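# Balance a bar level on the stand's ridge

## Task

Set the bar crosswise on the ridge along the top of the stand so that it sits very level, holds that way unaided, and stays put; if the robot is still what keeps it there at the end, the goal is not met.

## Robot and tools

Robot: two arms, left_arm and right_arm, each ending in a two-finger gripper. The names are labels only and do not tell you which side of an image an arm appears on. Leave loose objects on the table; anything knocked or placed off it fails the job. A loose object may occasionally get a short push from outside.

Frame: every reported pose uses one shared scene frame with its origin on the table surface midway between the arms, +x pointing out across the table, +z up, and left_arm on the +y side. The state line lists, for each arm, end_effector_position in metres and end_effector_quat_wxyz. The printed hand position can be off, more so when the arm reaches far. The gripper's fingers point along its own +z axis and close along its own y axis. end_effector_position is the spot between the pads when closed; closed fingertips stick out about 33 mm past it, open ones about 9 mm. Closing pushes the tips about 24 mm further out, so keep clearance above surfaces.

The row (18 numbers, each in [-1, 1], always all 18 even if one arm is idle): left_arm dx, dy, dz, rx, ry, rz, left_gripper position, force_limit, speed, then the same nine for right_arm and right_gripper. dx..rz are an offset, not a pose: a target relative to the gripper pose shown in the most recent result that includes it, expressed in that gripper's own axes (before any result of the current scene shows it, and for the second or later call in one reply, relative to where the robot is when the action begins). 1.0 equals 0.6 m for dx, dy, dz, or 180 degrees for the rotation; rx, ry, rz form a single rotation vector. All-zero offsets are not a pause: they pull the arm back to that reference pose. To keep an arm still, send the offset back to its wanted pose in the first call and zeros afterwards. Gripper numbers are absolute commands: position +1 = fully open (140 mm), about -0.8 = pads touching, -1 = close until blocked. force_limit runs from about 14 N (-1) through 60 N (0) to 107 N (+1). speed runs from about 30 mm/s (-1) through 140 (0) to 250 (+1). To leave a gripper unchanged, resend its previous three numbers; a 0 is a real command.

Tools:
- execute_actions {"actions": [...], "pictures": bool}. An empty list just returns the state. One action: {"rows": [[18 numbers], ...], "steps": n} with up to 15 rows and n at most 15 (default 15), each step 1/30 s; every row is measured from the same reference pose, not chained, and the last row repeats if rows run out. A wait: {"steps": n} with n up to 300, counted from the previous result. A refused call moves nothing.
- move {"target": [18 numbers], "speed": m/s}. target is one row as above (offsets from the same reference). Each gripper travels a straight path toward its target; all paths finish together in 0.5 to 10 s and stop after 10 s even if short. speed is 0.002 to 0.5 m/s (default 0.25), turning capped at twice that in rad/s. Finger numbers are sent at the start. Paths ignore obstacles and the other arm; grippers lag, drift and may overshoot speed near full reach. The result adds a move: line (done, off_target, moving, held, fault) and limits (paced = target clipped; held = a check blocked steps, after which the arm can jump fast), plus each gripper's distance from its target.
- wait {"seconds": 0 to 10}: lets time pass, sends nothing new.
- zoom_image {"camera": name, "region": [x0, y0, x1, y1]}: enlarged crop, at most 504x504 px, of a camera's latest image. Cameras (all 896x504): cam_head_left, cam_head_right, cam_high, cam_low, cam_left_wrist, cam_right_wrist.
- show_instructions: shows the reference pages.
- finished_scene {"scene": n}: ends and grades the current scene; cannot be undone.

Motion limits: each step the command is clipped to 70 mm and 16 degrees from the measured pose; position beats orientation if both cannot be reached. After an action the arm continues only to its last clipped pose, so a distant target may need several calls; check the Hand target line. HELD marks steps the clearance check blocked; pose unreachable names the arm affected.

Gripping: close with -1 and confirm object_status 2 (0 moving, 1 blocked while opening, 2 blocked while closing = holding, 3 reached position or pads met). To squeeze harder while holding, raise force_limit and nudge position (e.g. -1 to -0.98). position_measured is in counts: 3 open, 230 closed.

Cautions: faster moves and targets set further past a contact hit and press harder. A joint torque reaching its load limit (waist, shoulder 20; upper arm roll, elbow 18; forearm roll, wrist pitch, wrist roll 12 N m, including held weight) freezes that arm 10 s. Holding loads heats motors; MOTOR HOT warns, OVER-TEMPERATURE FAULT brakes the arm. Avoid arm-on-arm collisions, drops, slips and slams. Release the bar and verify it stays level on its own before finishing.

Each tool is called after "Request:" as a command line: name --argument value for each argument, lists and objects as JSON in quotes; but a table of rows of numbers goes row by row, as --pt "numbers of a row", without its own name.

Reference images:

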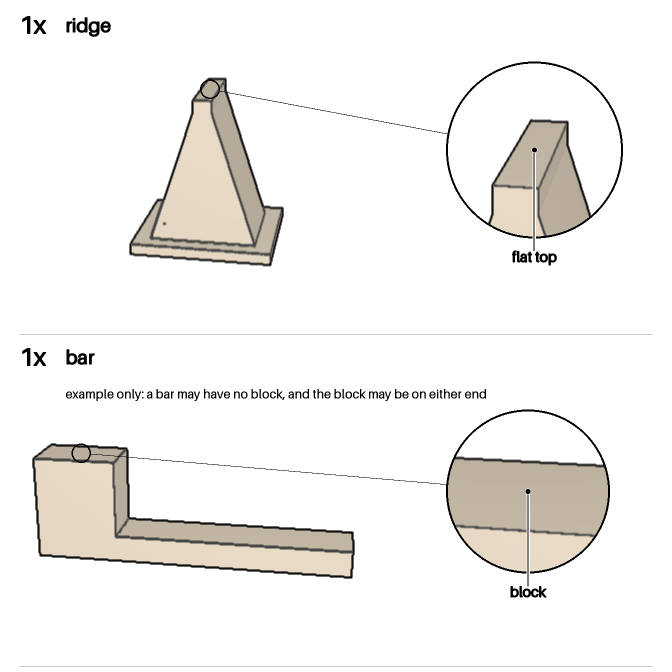

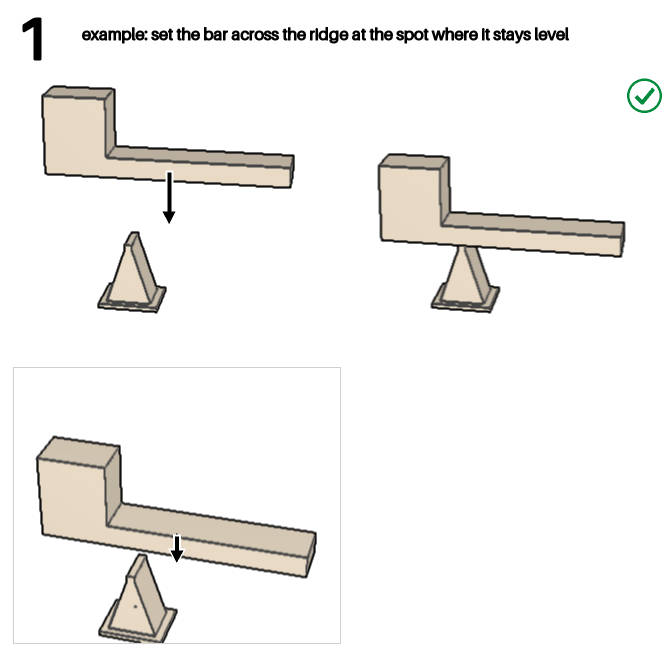

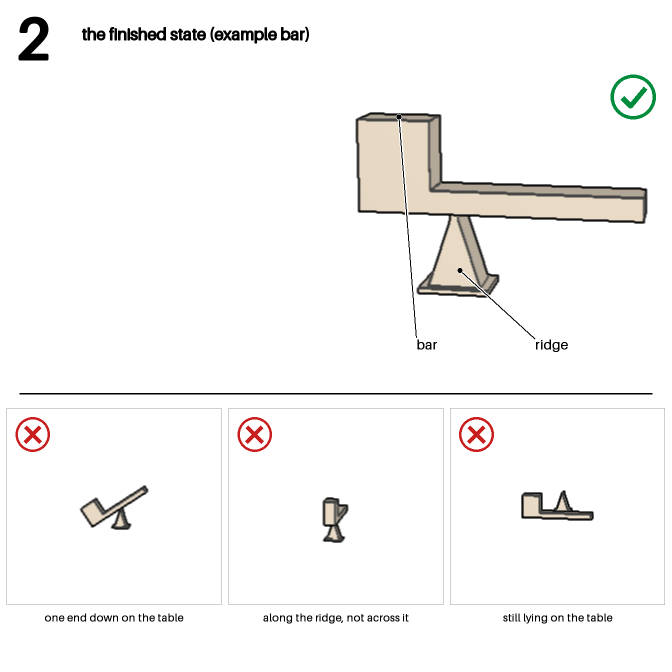

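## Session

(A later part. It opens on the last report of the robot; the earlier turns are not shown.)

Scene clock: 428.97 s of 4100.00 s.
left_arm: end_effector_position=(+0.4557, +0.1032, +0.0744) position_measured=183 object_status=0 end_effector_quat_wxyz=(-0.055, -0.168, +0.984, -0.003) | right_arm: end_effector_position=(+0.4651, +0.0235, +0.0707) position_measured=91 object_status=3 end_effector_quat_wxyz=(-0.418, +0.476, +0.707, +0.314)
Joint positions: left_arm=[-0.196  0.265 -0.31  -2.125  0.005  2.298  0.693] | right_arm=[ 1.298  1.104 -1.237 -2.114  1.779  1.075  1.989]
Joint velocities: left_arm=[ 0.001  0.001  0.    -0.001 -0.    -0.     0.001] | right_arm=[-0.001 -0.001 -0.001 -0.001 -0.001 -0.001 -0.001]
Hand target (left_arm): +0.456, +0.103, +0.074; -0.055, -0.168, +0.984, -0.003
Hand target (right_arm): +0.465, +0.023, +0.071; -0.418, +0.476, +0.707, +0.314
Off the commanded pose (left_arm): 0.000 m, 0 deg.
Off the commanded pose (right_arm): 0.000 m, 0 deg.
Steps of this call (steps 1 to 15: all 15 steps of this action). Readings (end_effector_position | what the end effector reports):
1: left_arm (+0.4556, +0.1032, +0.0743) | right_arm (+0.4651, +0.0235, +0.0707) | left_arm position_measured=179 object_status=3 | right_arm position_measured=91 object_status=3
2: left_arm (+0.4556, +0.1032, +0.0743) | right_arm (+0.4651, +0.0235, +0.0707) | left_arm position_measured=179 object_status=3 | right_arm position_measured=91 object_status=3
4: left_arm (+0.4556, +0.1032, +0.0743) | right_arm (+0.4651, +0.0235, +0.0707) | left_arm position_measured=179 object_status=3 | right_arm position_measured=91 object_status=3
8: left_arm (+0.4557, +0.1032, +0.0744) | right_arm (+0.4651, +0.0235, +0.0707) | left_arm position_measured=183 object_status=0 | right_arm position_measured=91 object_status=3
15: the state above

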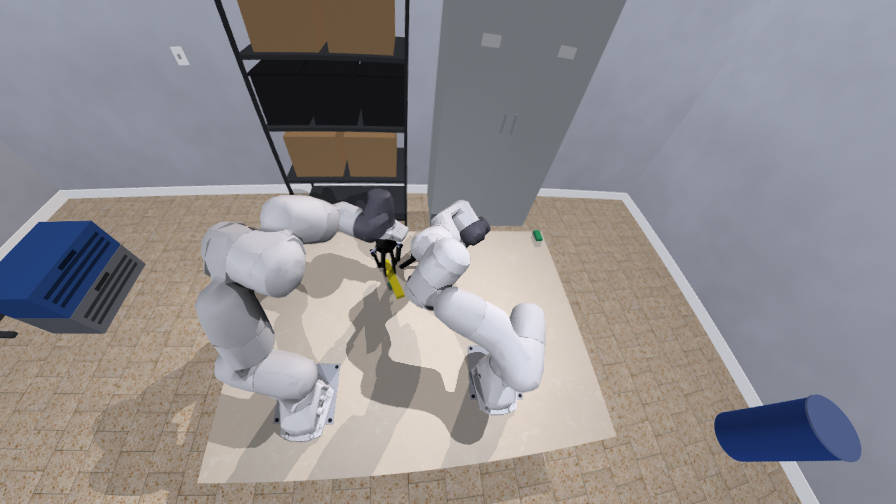

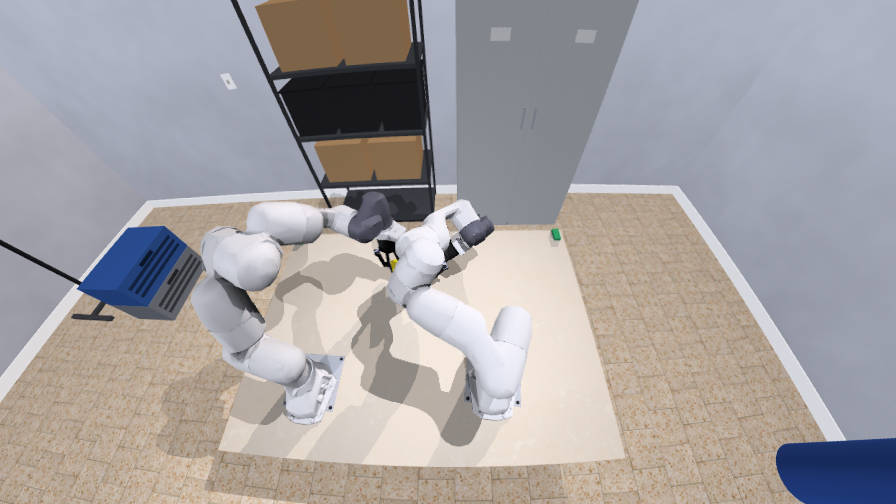

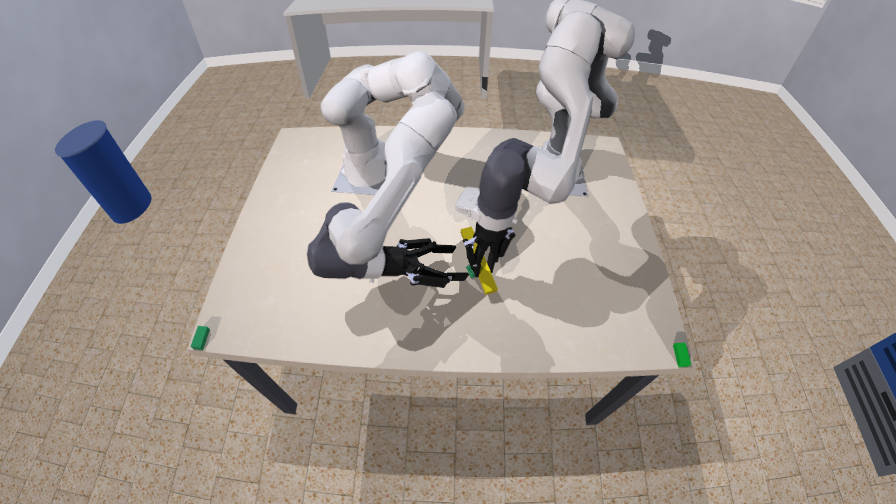

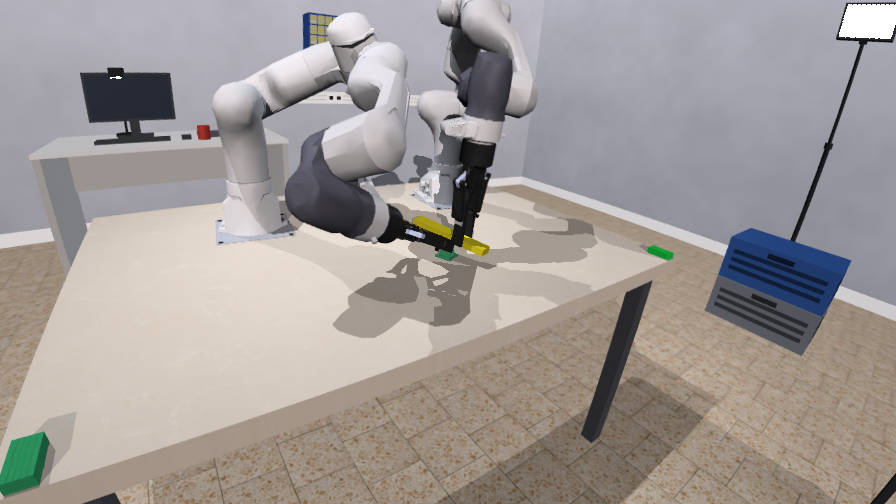

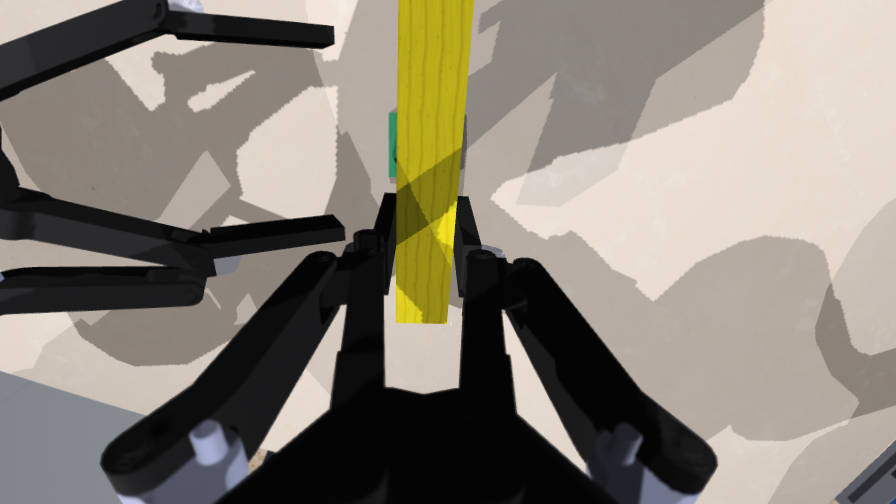

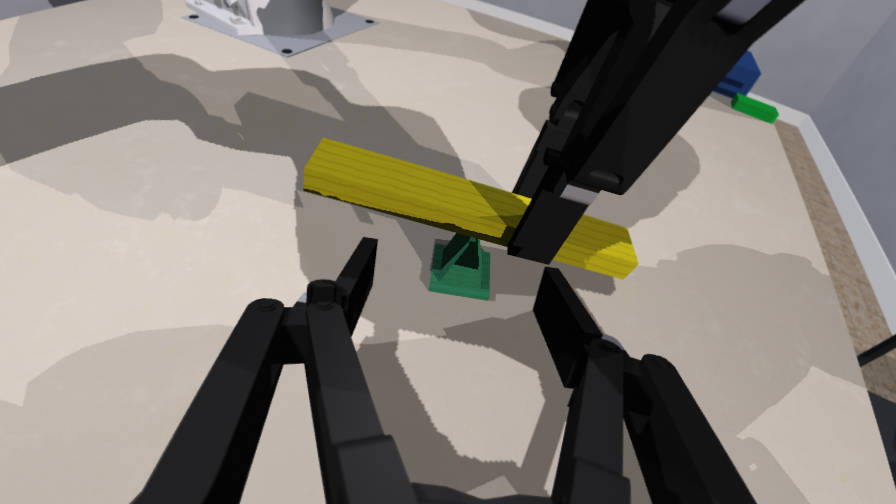

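Request:
move --target '[0.006,0,-0.010,0,-0.033,0,-0.98,0,-0.3,0,0,0,0,0,0,0.3,0,0]' --speed 0.008

Request:
zoom_image --camera "cam_right_wrist" --region '[280,120,680,320]'

Scene clock: 437.80 s of 4100.00 s.
left_arm: end_effector_position=(+0.4519, +0.1024, +0.0796) position_measured=185 object_status=2 end_effector_quat_wxyz=(-0.006, -0.167, +0.986, +0.006) | right_arm: end_effector_position=(+0.4651, +0.0235, +0.0707) position_measured=91 object_status=3 end_effector_quat_wxyz=(-0.418, +0.476, +0.707, +0.314)
Joint positions: left_arm=[-0.237  0.203 -0.304 -2.206  0.089  2.38   0.598] | right_arm=[ 1.298  1.104 -1.237 -2.114  1.779  1.075  1.989]
Joint velocities: left_arm=[-0.001 -0.001  0.001 -0.002  0.003  0.003 -0.01 ] | right_arm=[-0.001 -0.     0.     0.    -0.001 -0.    -0.001]
Hand target (left_arm): +0.453, +0.102, +0.080; -0.004, -0.168, +0.986, +0.006
Hand target (right_arm): +0.465, +0.023, +0.071; -0.418, +0.476, +0.707, +0.314
Off the commanded pose (left_arm): 0.002 m, 0 deg.
Off the commanded pose (right_arm): 0.000 m, 0 deg.
move: done

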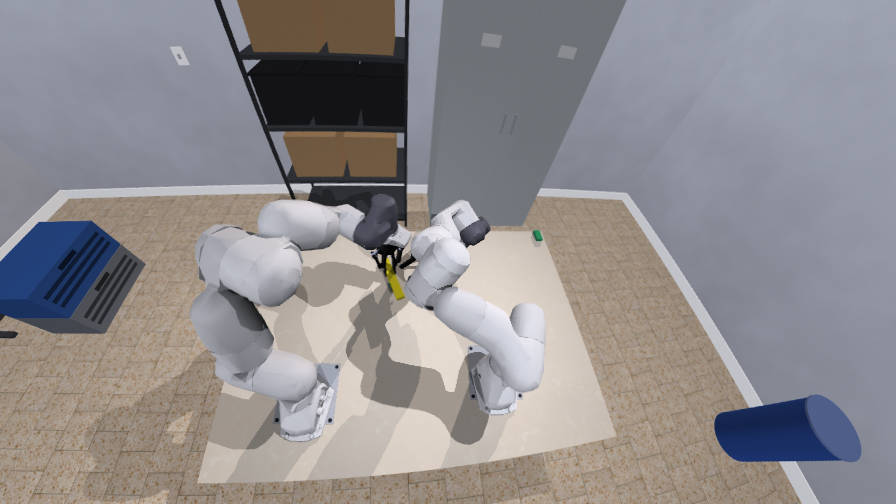

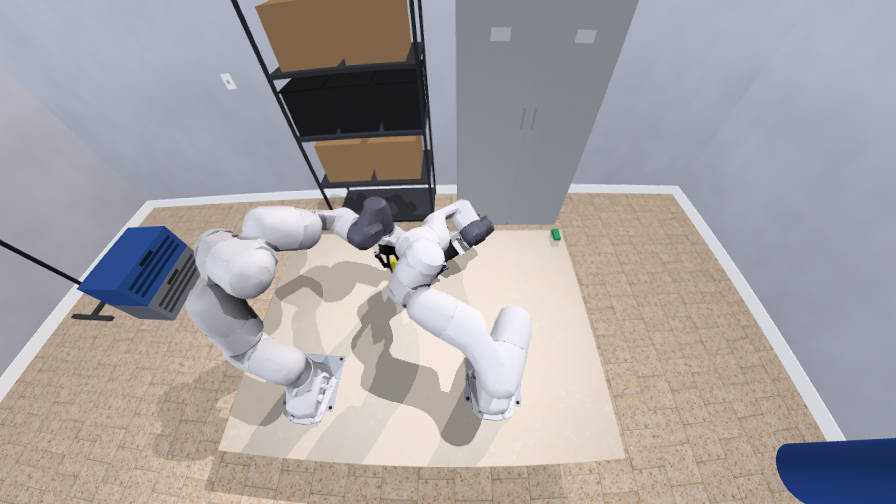

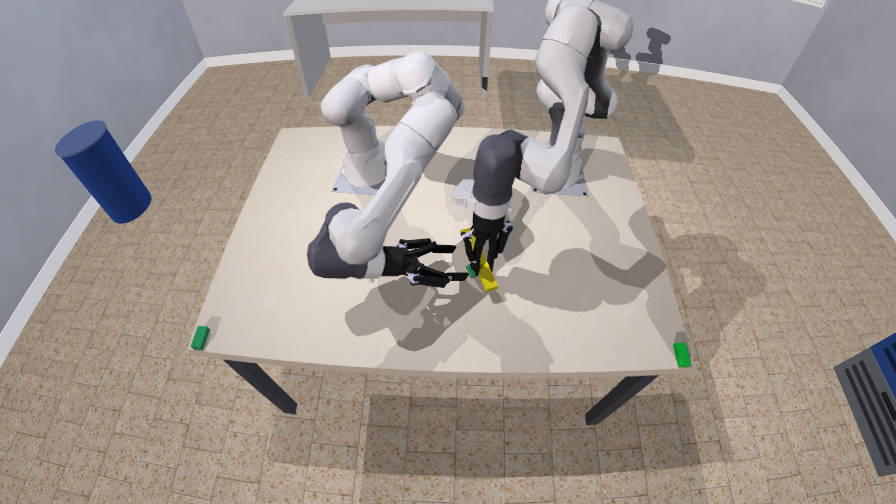

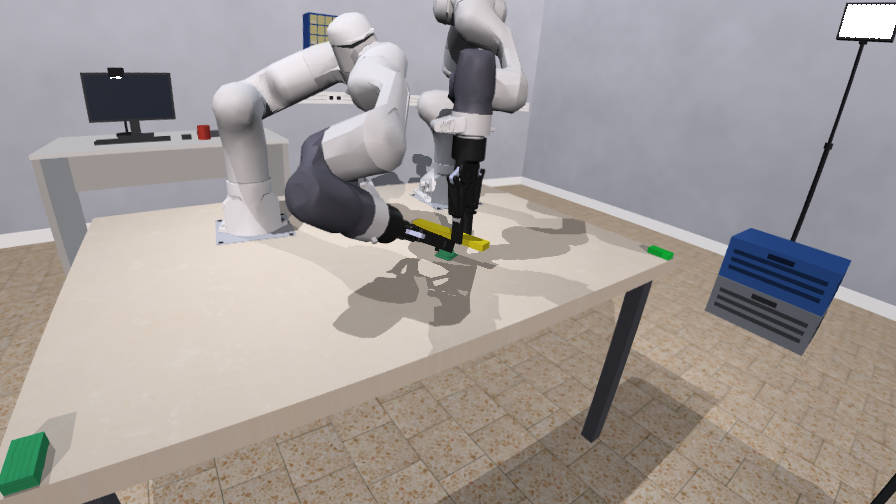

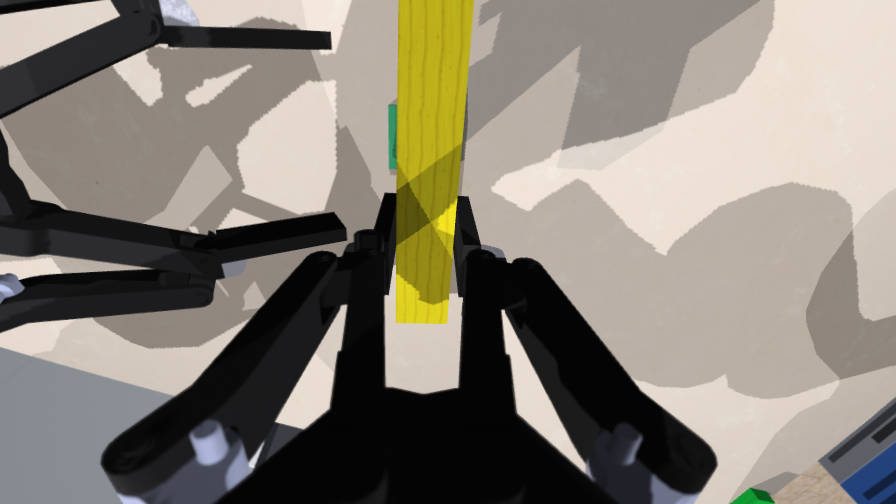

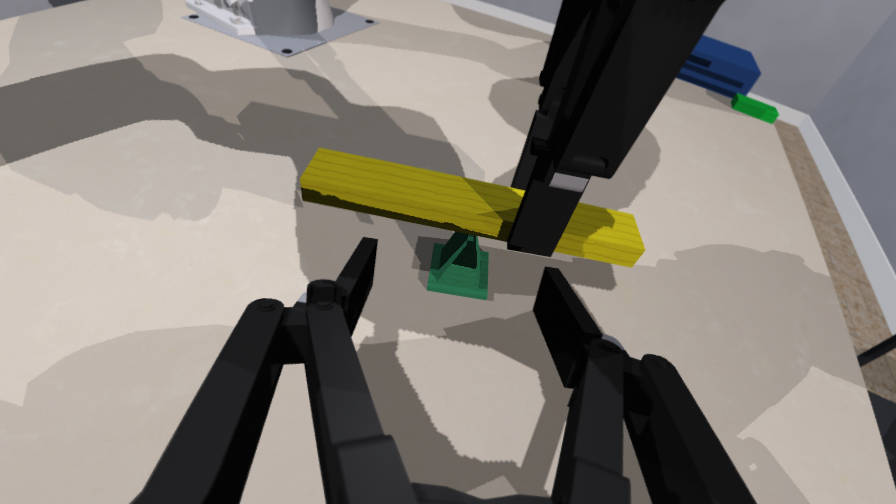

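Region (280, 120, 680, 320) of cam_right_wrist's 896x504 image, scaled by 1.260, with more detail than that image has.

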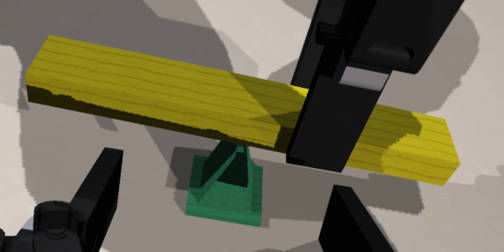

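Request:
move --target '[0.001,0,0.002,0,-0.007,0,-0.98,0,-0.3,0,0,0,0,0,0,0.3,0,0]' --speed 0.004

Request:
zoom_image --camera "cam_right_wrist" --region '[280,120,680,320]'

Scene clock: 443.57 s of 4100.00 s.
left_arm: end_effector_position=(+0.4507, +0.1021, +0.0783) position_measured=185 object_status=2 end_effector_quat_wxyz=(+0.003, -0.166, +0.986, +0.008) | right_arm: end_effector_position=(+0.4651, +0.0235, +0.0707) position_measured=91 object_status=3 end_effector_quat_wxyz=(-0.418, +0.476, +0.707, +0.314)
Joint positions: left_arm=[-0.243  0.196 -0.304 -2.222  0.11   2.399  0.577] | right_arm=[ 1.298  1.104 -1.237 -2.114  1.779  1.075  1.989]
Joint velocities: left_arm=[ 0.    -0.    -0.001 -0.001  0.001  0.003 -0.005] | right_arm=[-0.     0.001 -0.    -0.001  0.     0.    -0.   ]
Hand target (left_arm): +0.451, +0.102, +0.078; +0.005, -0.167, +0.986, +0.008
Hand target (right_arm): +0.465, +0.023, +0.071; -0.418, +0.476, +0.707, +0.314
Off the commanded pose (left_arm): 0.001 m, 0 deg.
Off the commanded pose (right_arm): 0.000 m, 0 deg.
move: done

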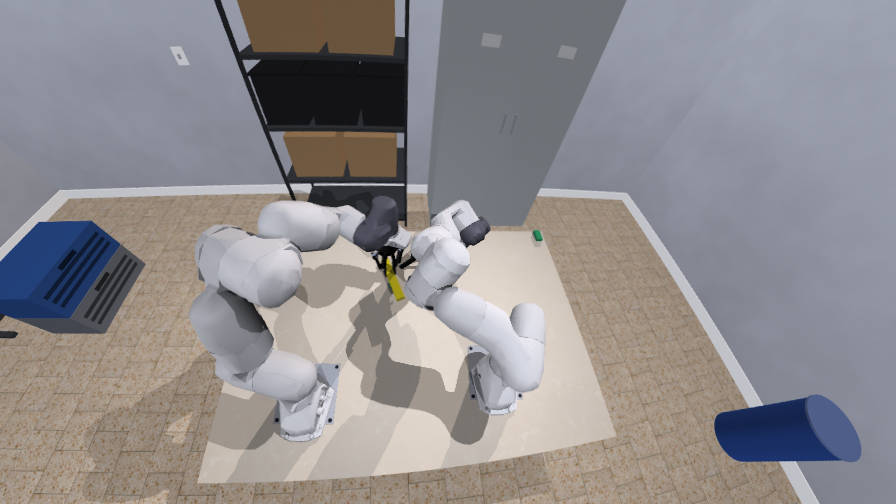

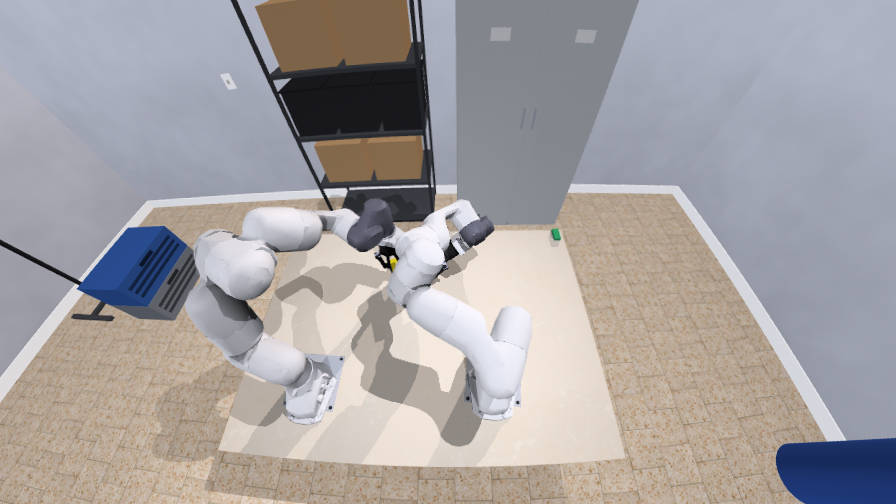

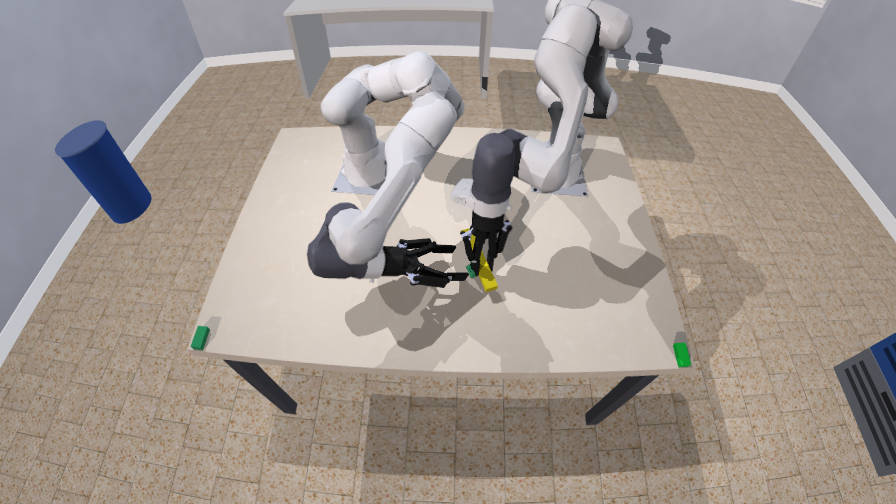

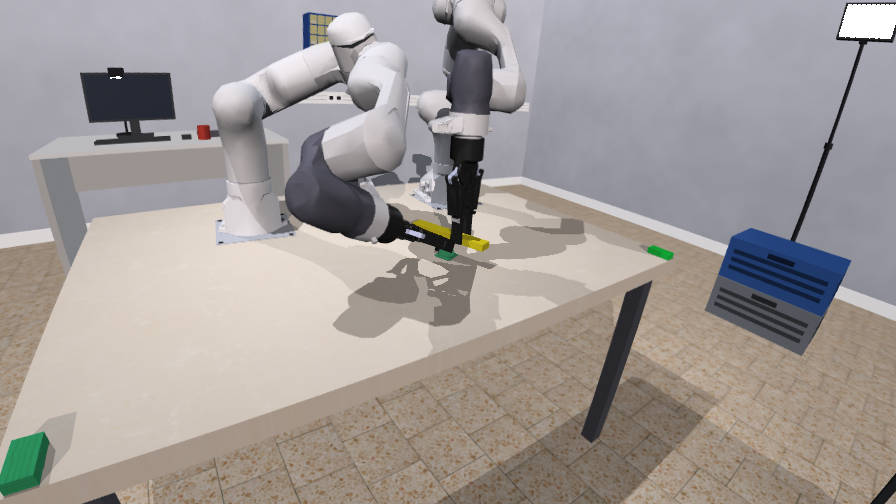

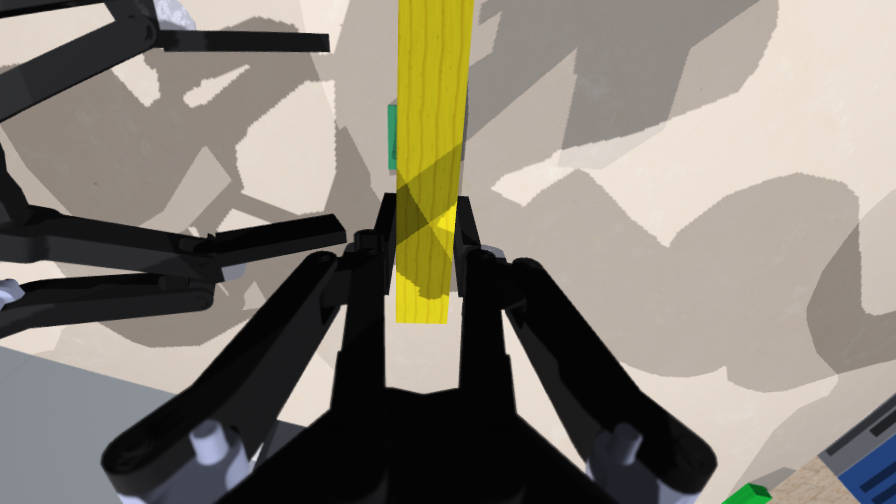

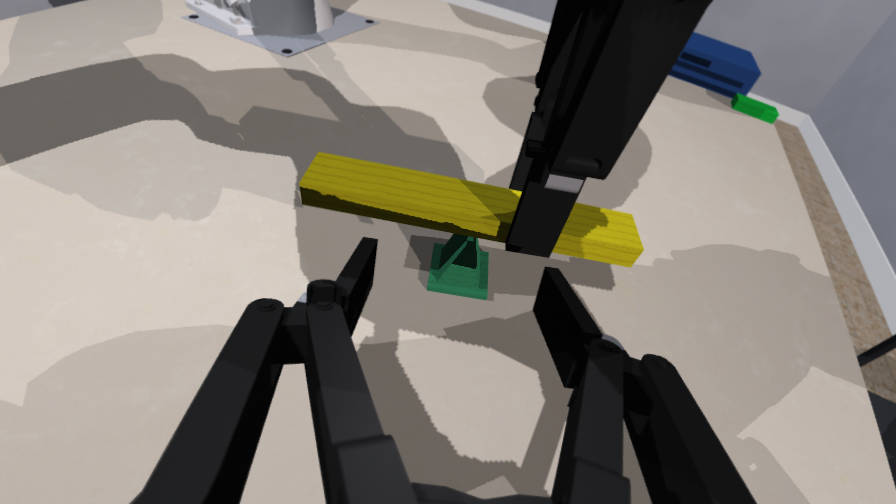

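Region (280, 120, 680, 320) of cam_right_wrist's 896x504 image, scaled by 1.260, with more detail than that image has.

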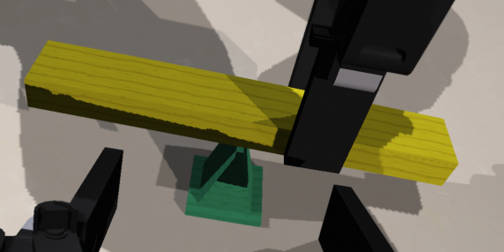

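240.5. Same long test.

Request:
execute_actions --actions '[{"rows":[[0,0,0,0,0,0,-0.4,0,-0.8,0,0,0,0,0,0,0.3,0,0]],"steps":15}]' --pictures false

Request:
execute_actions --actions '[{"rows":[[0,0,0,0,0,0,-0.4,0,-0.8,0,0,0,0,0,0,0.3,0,0],[0,0,0,0,0,0,-0.4,0,-0.8,0,0,0,0,0,0,0.3,0,0],[0,0,0,0,0,0,-0.4,0,-0.8,0,0,0,0,0,0,0.3,0,0],[0,0,0,0,0,0,-0.4,0,-0.8,0,0,0,0,0,0,0.3,0,0],[0,0,0,0,0,0,-0.4,0,-0.8,0,0,0,0,0,0,0.3,0,0],[0,0,0,0,0,0,-1,-0.5,-0.5,0,0,0,0,0,0,0.3,0,0]],"steps":15}]'

Request:
zoom_image --camera "cam_right_wrist" --region '[280,120,680,320]'

Scene clock: 448.80 s of 4100.00 s.
left_arm: end_effector_position=(+0.4508, +0.1021, +0.0783) position_measured=179 object_status=3 end_effector_quat_wxyz=(+0.003, -0.167, +0.986, +0.008) | right_arm: end_effector_position=(+0.4651, +0.0235, +0.0707) position_measured=91 object_status=3 end_effector_quat_wxyz=(-0.418, +0.476, +0.707, +0.314)
Joint positions: left_arm=[-0.244  0.196 -0.304 -2.222  0.11   2.4    0.575] | right_arm=[ 1.298  1.104 -1.237 -2.114  1.779  1.075  1.989]
Joint velocities: left_arm=[-0.001 -0.002 -0.001 -0.    -0.001  0.     0.001] | right_arm=[-0.    -0.001 -0.001  0.001 -0.001  0.    -0.   ]
Hand target (left_arm): +0.451, +0.102, +0.078; +0.003, -0.166, +0.986, +0.008
Hand target (right_arm): +0.465, +0.023, +0.071; -0.418, +0.476, +0.707, +0.314
Off the commanded pose (left_arm): 0.000 m, 0 deg.
Off the commanded pose (right_arm): 0.000 m, 0 deg.
Steps of this call (steps 1 to 90: nothing new was sent; then 1.73 s passed at rest; steps 91 to 105: all 15 steps of this action). Readings (end_effector_position | what the end effector reports):
91: left_arm (+0.4508, +0.1021, +0.0783) | right_arm (+0.4651, +0.0235, +0.0707) | left_arm position_measured=185 object_status=0 | right_arm position_measured=91 object_status=3
92: left_arm (+0.4508, +0.1021, +0.0783) | right_arm (+0.4651, +0.0235, +0.0707) | left_arm position_measured=185 object_status=0 | right_arm position_measured=91 object_status=3
94: left_arm (+0.4508, +0.1021, +0.0783) | right_arm (+0.4651, +0.0235, +0.0707) | left_arm position_measured=179 object_status=0 | right_arm position_measured=91 object_status=3
98: left_arm (+0.4508, +0.1021, +0.0783) | right_arm (+0.4651, +0.0235, +0.0707) | left_arm position_measured=179 object_status=0 | right_arm position_measured=91 object_status=3
105: the state above

Scene clock: 449.30 s of 4100.00 s.
left_arm: end_effector_position=(+0.4509, +0.1021, +0.0785) position_measured=183 object_status=0 end_effector_quat_wxyz=(+0.003, -0.167, +0.986, +0.008) | right_arm: end_effector_position=(+0.4651, +0.0235, +0.0707) position_measured=91 object_status=3 end_effector_quat_wxyz=(-0.418, +0.476, +0.707, +0.314)
Joint positions: left_arm=[-0.244  0.196 -0.304 -2.222  0.11   2.4    0.575] | right_arm=[ 1.298  1.104 -1.237 -2.114  1.779  1.075  1.989]
Joint velocities: left_arm=[-0.    -0.     0.     0.     0.001  0.     0.002] | right_arm=[ 0.     0.    -0.     0.     0.     0.001  0.001]
Hand target (left_arm): +0.451, +0.102, +0.078; +0.003, -0.167, +0.986, +0.008
Hand target (right_arm): +0.465, +0.023, +0.071; -0.418, +0.476, +0.707, +0.314
Off the commanded pose (left_arm): 0.000 m, 0 deg.
Off the commanded pose (right_arm): 0.000 m, 0 deg.
Steps of this call (steps 1 to 15: all 15 steps of this action). Readings (end_effector_position | what the end effector reports):
1: left_arm (+0.4508, +0.1021, +0.0783) | right_arm (+0.4651, +0.0235, +0.0707) | left_arm position_measured=179 object_status=3 | right_arm position_measured=91 object_status=3
2: left_arm (+0.4508, +0.1021, +0.0783) | right_arm (+0.4651, +0.0235, +0.0707) | left_arm position_measured=179 object_status=3 | right_arm position_measured=91 object_status=3
4: left_arm (+0.4508, +0.1021, +0.0783) | right_arm (+0.4651, +0.0235, +0.0707) | left_arm position_measured=179 object_status=3 | right_arm position_measured=91 object_status=3
8: left_arm (+0.4509, +0.1021, +0.0785) | right_arm (+0.4651, +0.0235, +0.0707) | left_arm position_measured=183 object_status=0 | right_arm position_measured=91 object_status=3
15: the state above

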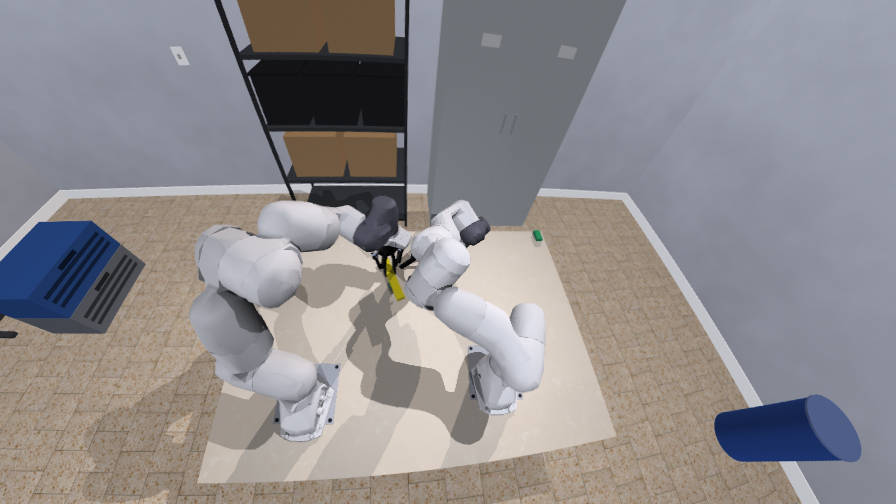

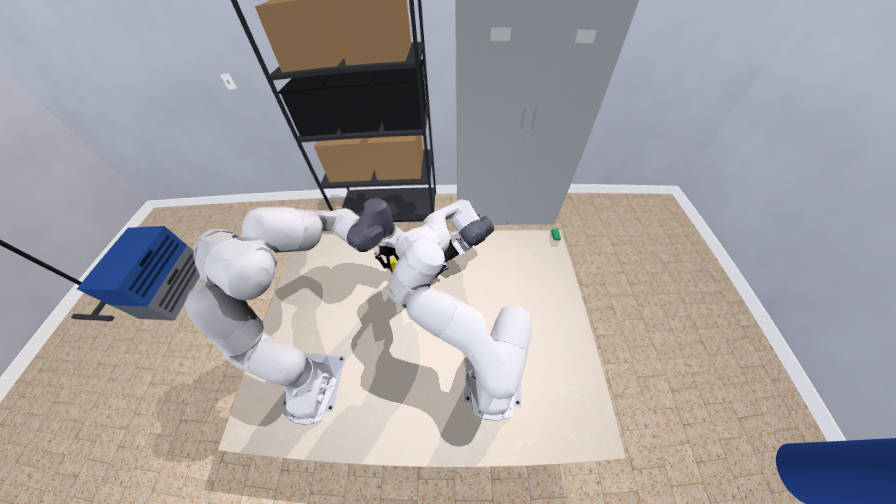

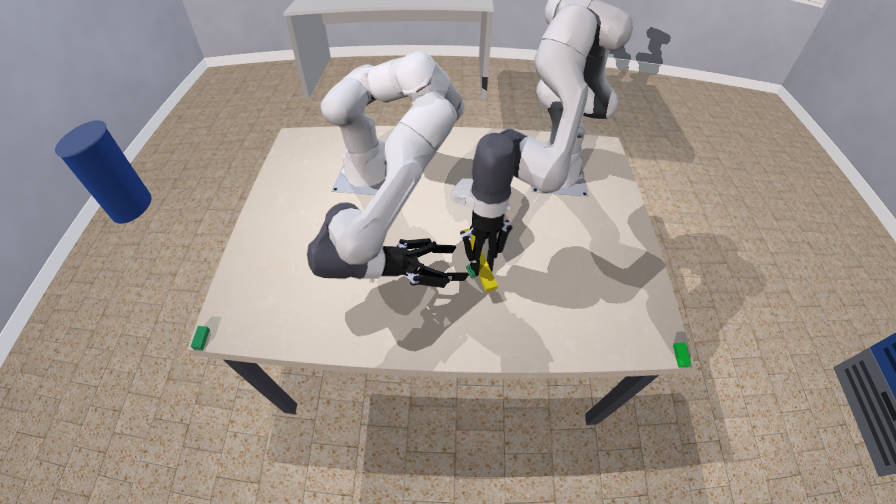

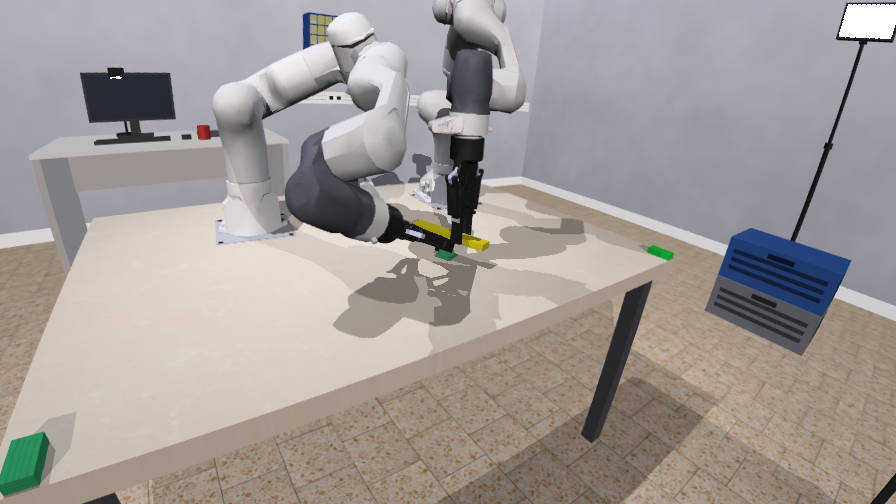

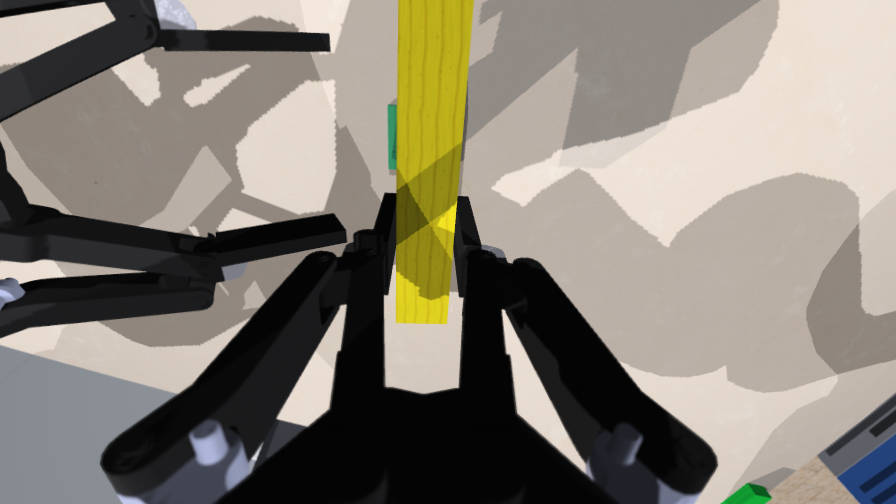

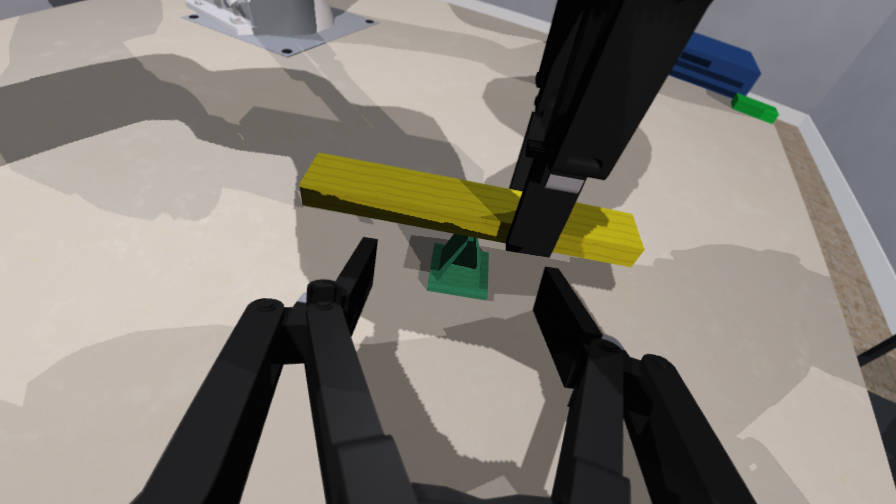

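Region (280, 120, 680, 320) of cam_right_wrist's 896x504 image, scaled by 1.260, with more detail than that image has.

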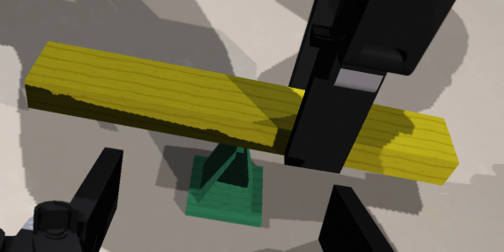

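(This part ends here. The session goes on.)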